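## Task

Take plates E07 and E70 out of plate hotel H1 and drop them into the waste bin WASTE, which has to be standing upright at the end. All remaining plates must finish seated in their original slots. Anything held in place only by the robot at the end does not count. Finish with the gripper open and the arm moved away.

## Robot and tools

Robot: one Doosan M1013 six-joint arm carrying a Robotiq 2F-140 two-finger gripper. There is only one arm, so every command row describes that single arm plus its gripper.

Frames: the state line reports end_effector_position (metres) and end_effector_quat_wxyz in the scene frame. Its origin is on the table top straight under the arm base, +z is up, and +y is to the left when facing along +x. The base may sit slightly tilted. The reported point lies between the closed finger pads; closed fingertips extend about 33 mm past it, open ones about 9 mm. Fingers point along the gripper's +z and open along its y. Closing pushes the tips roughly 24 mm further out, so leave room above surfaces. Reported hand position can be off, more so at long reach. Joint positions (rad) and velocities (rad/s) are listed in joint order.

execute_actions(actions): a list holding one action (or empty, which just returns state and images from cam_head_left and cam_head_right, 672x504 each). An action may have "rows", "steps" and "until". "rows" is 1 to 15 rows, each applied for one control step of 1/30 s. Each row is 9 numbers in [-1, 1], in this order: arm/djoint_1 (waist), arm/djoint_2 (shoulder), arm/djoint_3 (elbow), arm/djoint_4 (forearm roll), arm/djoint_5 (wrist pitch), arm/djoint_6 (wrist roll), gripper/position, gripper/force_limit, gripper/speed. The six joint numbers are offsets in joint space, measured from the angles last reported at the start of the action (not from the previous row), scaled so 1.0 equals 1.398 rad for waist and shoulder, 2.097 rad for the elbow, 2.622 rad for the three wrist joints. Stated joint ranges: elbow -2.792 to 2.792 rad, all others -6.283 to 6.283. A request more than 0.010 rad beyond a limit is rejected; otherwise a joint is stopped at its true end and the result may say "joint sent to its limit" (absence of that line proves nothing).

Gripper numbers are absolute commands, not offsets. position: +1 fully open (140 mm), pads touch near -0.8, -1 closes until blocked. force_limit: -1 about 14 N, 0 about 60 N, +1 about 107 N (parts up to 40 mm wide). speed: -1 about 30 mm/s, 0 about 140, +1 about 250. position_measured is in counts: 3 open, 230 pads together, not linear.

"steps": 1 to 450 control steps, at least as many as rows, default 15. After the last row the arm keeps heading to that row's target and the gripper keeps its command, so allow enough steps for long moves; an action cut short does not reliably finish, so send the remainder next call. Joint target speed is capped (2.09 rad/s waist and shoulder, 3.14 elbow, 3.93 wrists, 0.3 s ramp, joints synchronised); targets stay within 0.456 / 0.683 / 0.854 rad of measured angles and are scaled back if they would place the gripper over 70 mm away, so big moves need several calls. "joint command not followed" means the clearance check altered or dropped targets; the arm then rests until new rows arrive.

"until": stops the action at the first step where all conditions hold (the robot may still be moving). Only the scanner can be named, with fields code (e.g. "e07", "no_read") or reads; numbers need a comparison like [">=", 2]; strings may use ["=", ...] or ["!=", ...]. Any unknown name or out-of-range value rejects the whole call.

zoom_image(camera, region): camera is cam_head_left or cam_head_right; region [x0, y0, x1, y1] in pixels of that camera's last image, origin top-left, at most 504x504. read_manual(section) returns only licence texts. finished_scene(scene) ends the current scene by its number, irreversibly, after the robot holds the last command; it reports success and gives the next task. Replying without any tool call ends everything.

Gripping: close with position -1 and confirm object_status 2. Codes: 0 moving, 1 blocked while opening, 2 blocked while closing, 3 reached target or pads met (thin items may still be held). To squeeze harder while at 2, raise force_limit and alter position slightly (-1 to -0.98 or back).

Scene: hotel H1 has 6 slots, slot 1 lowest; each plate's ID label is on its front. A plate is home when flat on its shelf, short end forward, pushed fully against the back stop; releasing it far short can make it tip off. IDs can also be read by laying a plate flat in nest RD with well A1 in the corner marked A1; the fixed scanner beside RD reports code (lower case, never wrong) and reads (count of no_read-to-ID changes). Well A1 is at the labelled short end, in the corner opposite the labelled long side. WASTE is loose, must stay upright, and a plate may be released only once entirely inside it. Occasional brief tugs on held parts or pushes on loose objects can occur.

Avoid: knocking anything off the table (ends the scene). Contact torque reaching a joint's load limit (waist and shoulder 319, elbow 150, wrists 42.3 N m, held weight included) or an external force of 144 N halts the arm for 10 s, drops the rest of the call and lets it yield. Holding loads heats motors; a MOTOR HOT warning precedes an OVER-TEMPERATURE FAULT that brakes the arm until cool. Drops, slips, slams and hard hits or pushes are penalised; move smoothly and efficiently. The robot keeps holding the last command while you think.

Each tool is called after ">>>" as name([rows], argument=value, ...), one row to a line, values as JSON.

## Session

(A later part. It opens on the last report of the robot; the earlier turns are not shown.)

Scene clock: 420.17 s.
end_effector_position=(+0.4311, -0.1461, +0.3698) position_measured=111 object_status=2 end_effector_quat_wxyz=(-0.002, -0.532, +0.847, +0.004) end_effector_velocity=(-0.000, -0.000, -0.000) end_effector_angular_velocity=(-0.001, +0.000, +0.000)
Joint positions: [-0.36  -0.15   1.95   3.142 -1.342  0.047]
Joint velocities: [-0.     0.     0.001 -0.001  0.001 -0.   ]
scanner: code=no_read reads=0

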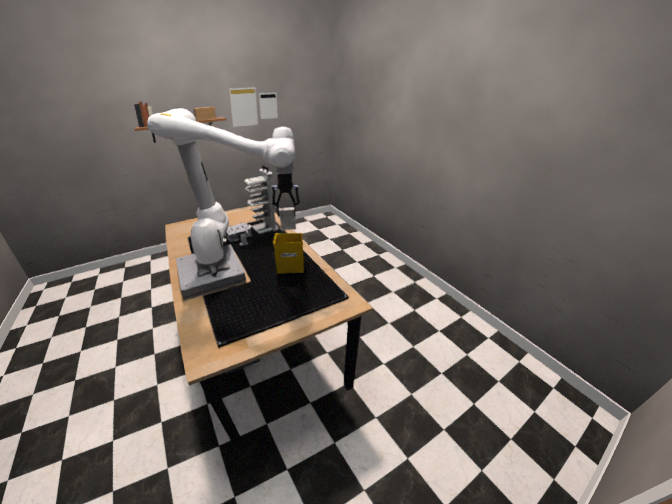

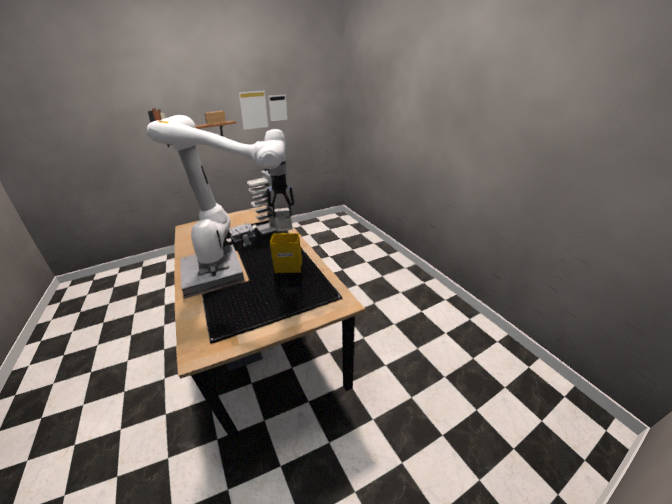

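>>> execute_actions([
  {"rows": [[0,0.0312,0.054,0,0.06,0,-1,0.5,0]], "steps": 12},
])

Scene clock: 423.20 s.
end_effector_position=(+0.4310, -0.1459, +0.2898) position_measured=111 object_status=2 end_effector_quat_wxyz=(-0.002, -0.532, +0.847, +0.003) end_effector_velocity=(+0.000, +0.000, +0.000) end_effector_angular_velocity=(+0.000, -0.001, -0.000)
Joint positions: [-0.36  -0.107  2.064  3.142 -1.184  0.047]
Joint velocities: [-0. -0. -0.  0. -0.  0.]
scanner: code=no_read reads=0

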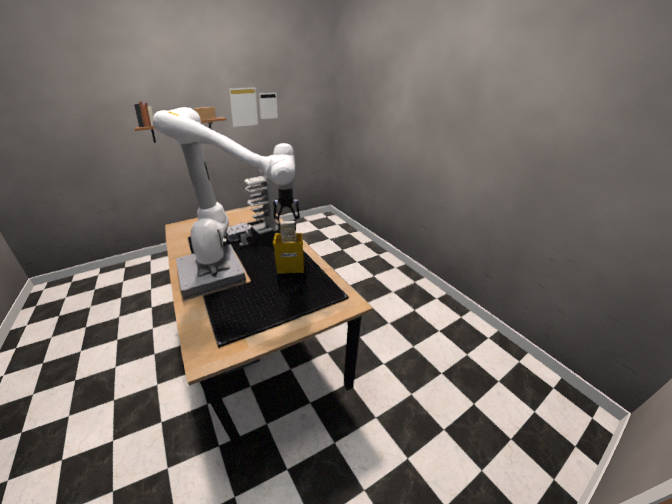

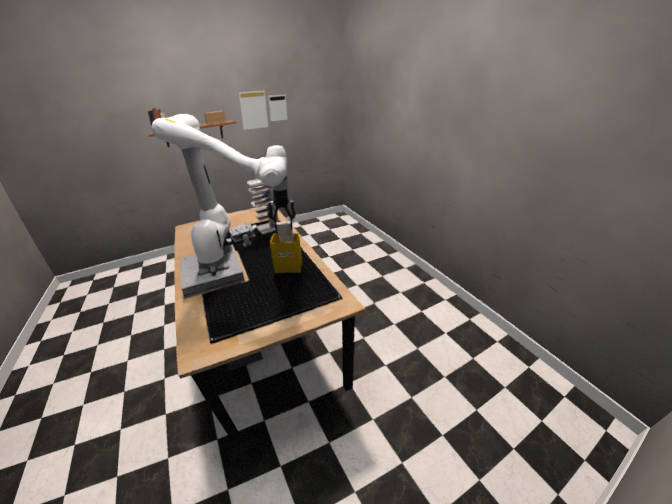

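>>> execute_actions([
  {"rows": [[0,0.0029,0.003,0,0.0039,0,-0.98,-0.6,0],[0,0.0058,0.006,0,0.0078,0,-0.98,-0.6,0],[0,0.0087,0.009,0,0.0118,0,-0.98,-0.6,0],[0,0.0116,0.012,0,0.0157,0,-0.98,-0.6,0],[0,0.0145,0.015,0,0.0196,0,-0.98,-0.6,0],[0,0.0173,0.018,0,0.0235,0,-0.98,-0.6,0],[0,0.0202,0.021,0,0.0274,0,-0.98,-0.6,0],[0,0.0231,0.024,0,0.0314,0,-0.98,-0.6,0],[0,0.026,0.027,0,0.0353,0,-0.98,-0.6,0],[0,0.0289,0.03,0,0.0392,0,-0.98,-0.6,0]], "steps": 14},
])

>>> zoom_image(camera="cam_head_left", region=[250, 190, 330, 280])

Scene clock: 425.00 s.
end_effector_position=(+0.4308, -0.1458, +0.2396) position_measured=111 object_status=2 end_effector_quat_wxyz=(-0.002, -0.532, +0.847, +0.004) end_effector_velocity=(+0.000, +0.000, -0.001) end_effector_angular_velocity=(-0.001, -0.001, -0.000)
Joint positions: [-0.36  -0.066  2.127  3.142 -1.082  0.047]
Joint velocities: [ 0.     0.     0.001 -0.     0.003  0.001]
scanner: code=no_read reads=0

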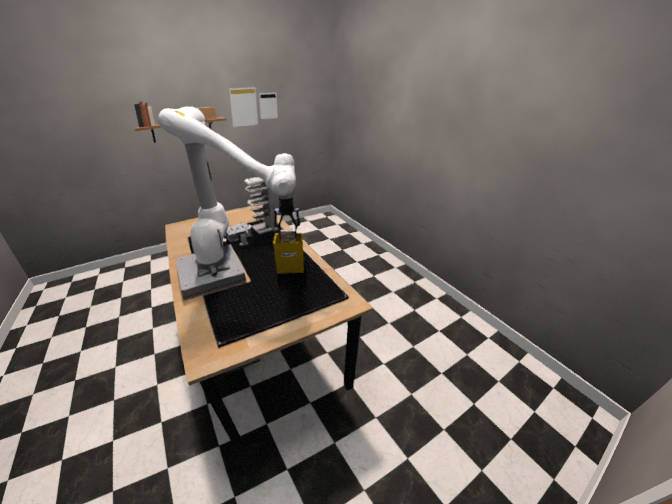

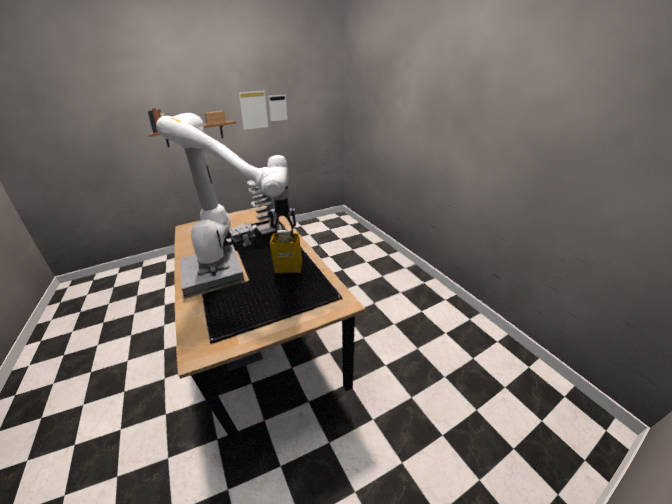

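Region (250, 190, 330, 280) of cam_head_left's 672x504 image, scaled by 5.600, with more detail than that image has.

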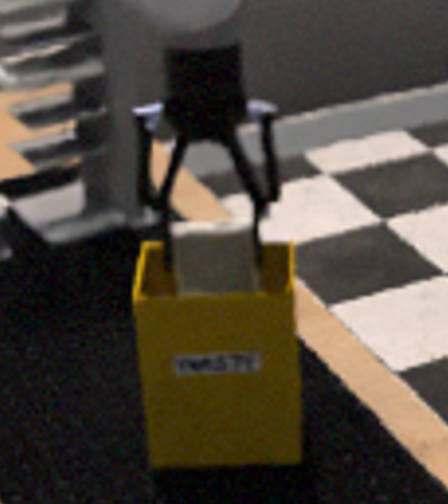

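>>> execute_actions([
  {"rows": [[0,0.0032,0.0026,0,0.0039,0,-0.98,-0.6,0],[0,0.0064,0.0051,0,0.0077,0,-0.98,-0.6,0],[0,0.0097,0.0077,0,0.0116,0,-0.98,-0.6,0],[0,0.0129,0.0102,0,0.0154,0,-0.98,-0.6,0],[0,0.0161,0.0128,0,0.0193,0,-0.98,-0.6,0],[0,0.0193,0.0153,0,0.0231,0,-0.98,-0.6,0],[0,0.0225,0.0179,0,0.027,0,-0.98,-0.6,0],[0,0.0258,0.0204,0,0.0308,0,-0.98,-0.6,0],[0,0.029,0.023,0,0.0347,0,-0.98,-0.6,0],[0,0.0322,0.0255,0,0.0385,0,-0.98,-0.6,0]], "steps": 14},
])

>>> zoom_image(camera="cam_head_left", region=[250, 190, 330, 280])

Scene clock: 427.67 s.
end_effector_position=(+0.4308, -0.1457, +0.1936) position_measured=111 object_status=2 end_effector_quat_wxyz=(-0.001, -0.532, +0.847, +0.003) end_effector_velocity=(-0.001, +0.000, -0.001) end_effector_angular_velocity=(-0.001, +0.001, +0.002)
Joint positions: [-0.36  -0.021  2.18   3.143 -0.981  0.047]
Joint velocities: [ 0.     0.     0.002 -0.001  0.002 -0.001]
scanner: code=no_read reads=0

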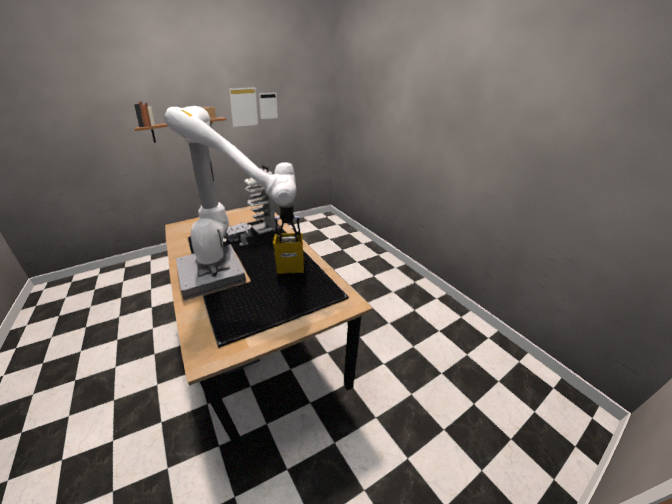

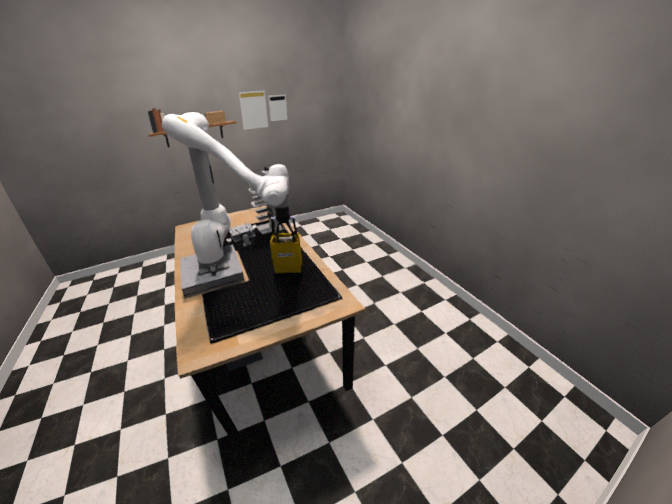

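Region (250, 190, 330, 280) of cam_head_left's 672x504 image, scaled by 5.600, with more detail than that image has.

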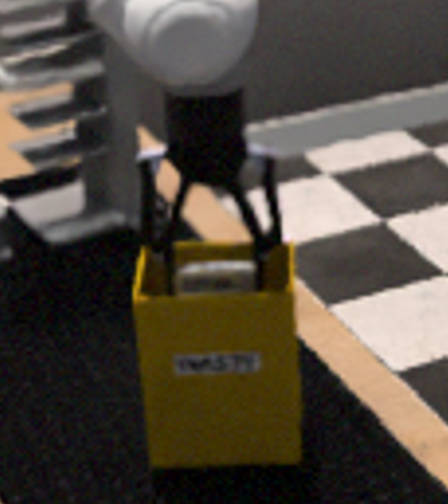

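>>> execute_actions([
  {"rows": [[0,0.002,0.0015,0,0.0023,0,-0.98,-0.6,0],[0,0.004,0.003,0,0.0046,0,-0.98,-0.6,0]], "steps": 7},
])

>>> zoom_image(camera="cam_head_right", region=[250, 190, 330, 280])

Scene clock: 430.10 s.
end_effector_position=(+0.4307, -0.1458, +0.1882) position_measured=111 object_status=2 end_effector_quat_wxyz=(-0.001, -0.531, +0.847, +0.003) end_effector_velocity=(+0.000, -0.000, +0.000) end_effector_angular_velocity=(-0.000, -0.000, +0.001)
Joint positions: [-0.36  -0.016  2.186  3.142 -0.969  0.047]
Joint velocities: [-0.    -0.    -0.001  0.    -0.    -0.001]
scanner: code=no_read reads=0

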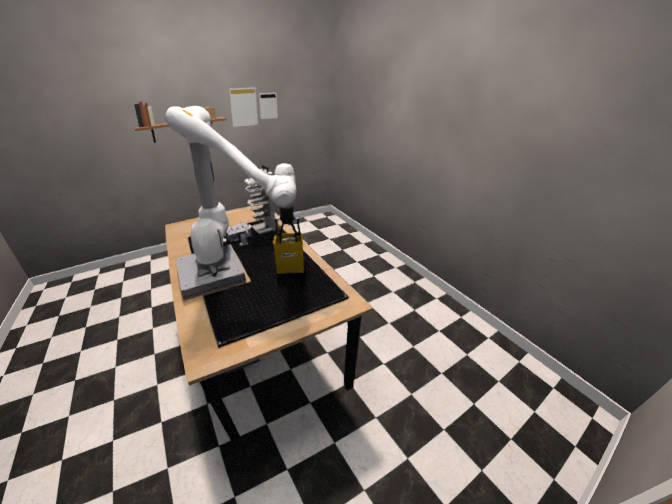

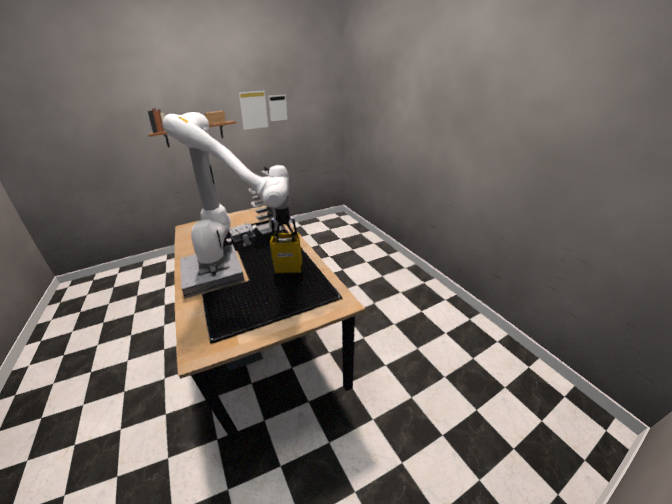

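Region (250, 190, 330, 280) of cam_head_right's 672x504 image, scaled by 5.600, with more detail than that image has.

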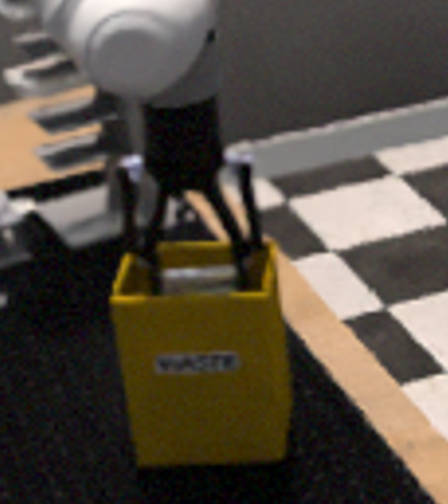

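>>> execute_actions([
  {"rows": [[0,0,0,0,0,0,0.3,0,0],[0,0,0,0,0,0,0.3,0,0],[0,0,0,0,0,0,0.3,0,0],[0,0,0,0,0,0,0.3,0,0],[0,0,0,0,0,0,0.3,0,0],[0,0,0,0,0,0,0.3,0,0],[0,0,0,0,0,0,0.3,0,0],[0,-0.0358,-0.0281,0,-0.0431,0,0.3,0,0],[0,-0.0358,-0.0281,0,-0.0431,0,0.3,0,0],[0,-0.0358,-0.0281,0,-0.0431,0,0.3,0,0],[0,-0.0358,-0.0281,0,-0.0431,0,0.3,0,0],[0,-0.0651,-0.0582,0,-0.082,0,0.3,0,0],[0,-0.0651,-0.0582,0,-0.082,0,0.3,0,0],[0,-0.0651,-0.0582,0,-0.082,0,0.3,0,0],[0,-0.0959,-0.1125,0,-0.1423,0,0.3,0,0]], "steps": 26},
])

>>> zoom_image(camera="cam_head_left", region=[230, 160, 330, 280])

Scene clock: 432.83 s.
end_effector_position=(+0.4310, -0.1460, +0.3694) position_measured=91 object_status=3 end_effector_quat_wxyz=(-0.002, -0.532, +0.847, +0.004) end_effector_velocity=(-0.000, +0.000, -0.000) end_effector_angular_velocity=(+0.000, +0.000, -0.000)
Joint positions: [-0.36  -0.15   1.951  3.142 -1.342  0.047]
Joint velocities: [ 0. -0.  0.  0. -0.  0.]
scanner: code=no_read reads=0

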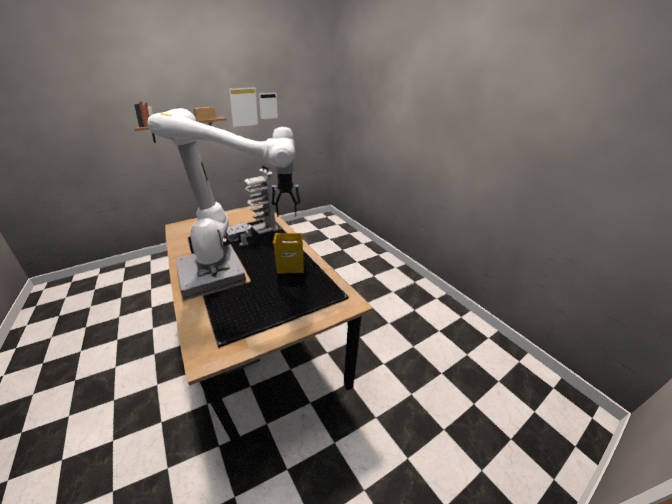

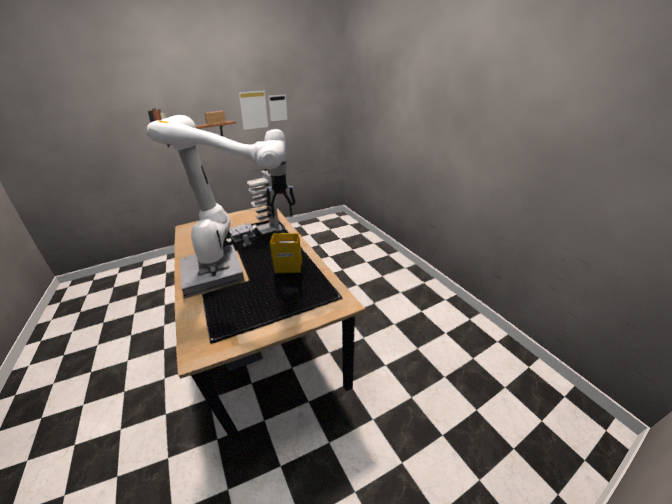

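Region (230, 160, 330, 280) of cam_head_left's 672x504 image, scaled by 4.200, with more detail than that image has.

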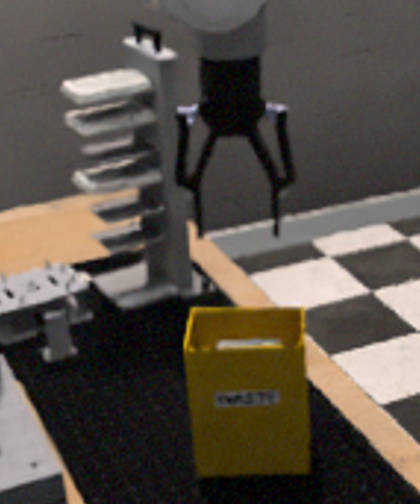

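>>> finished_scene(scene=1)

The scene is finished: the task was done.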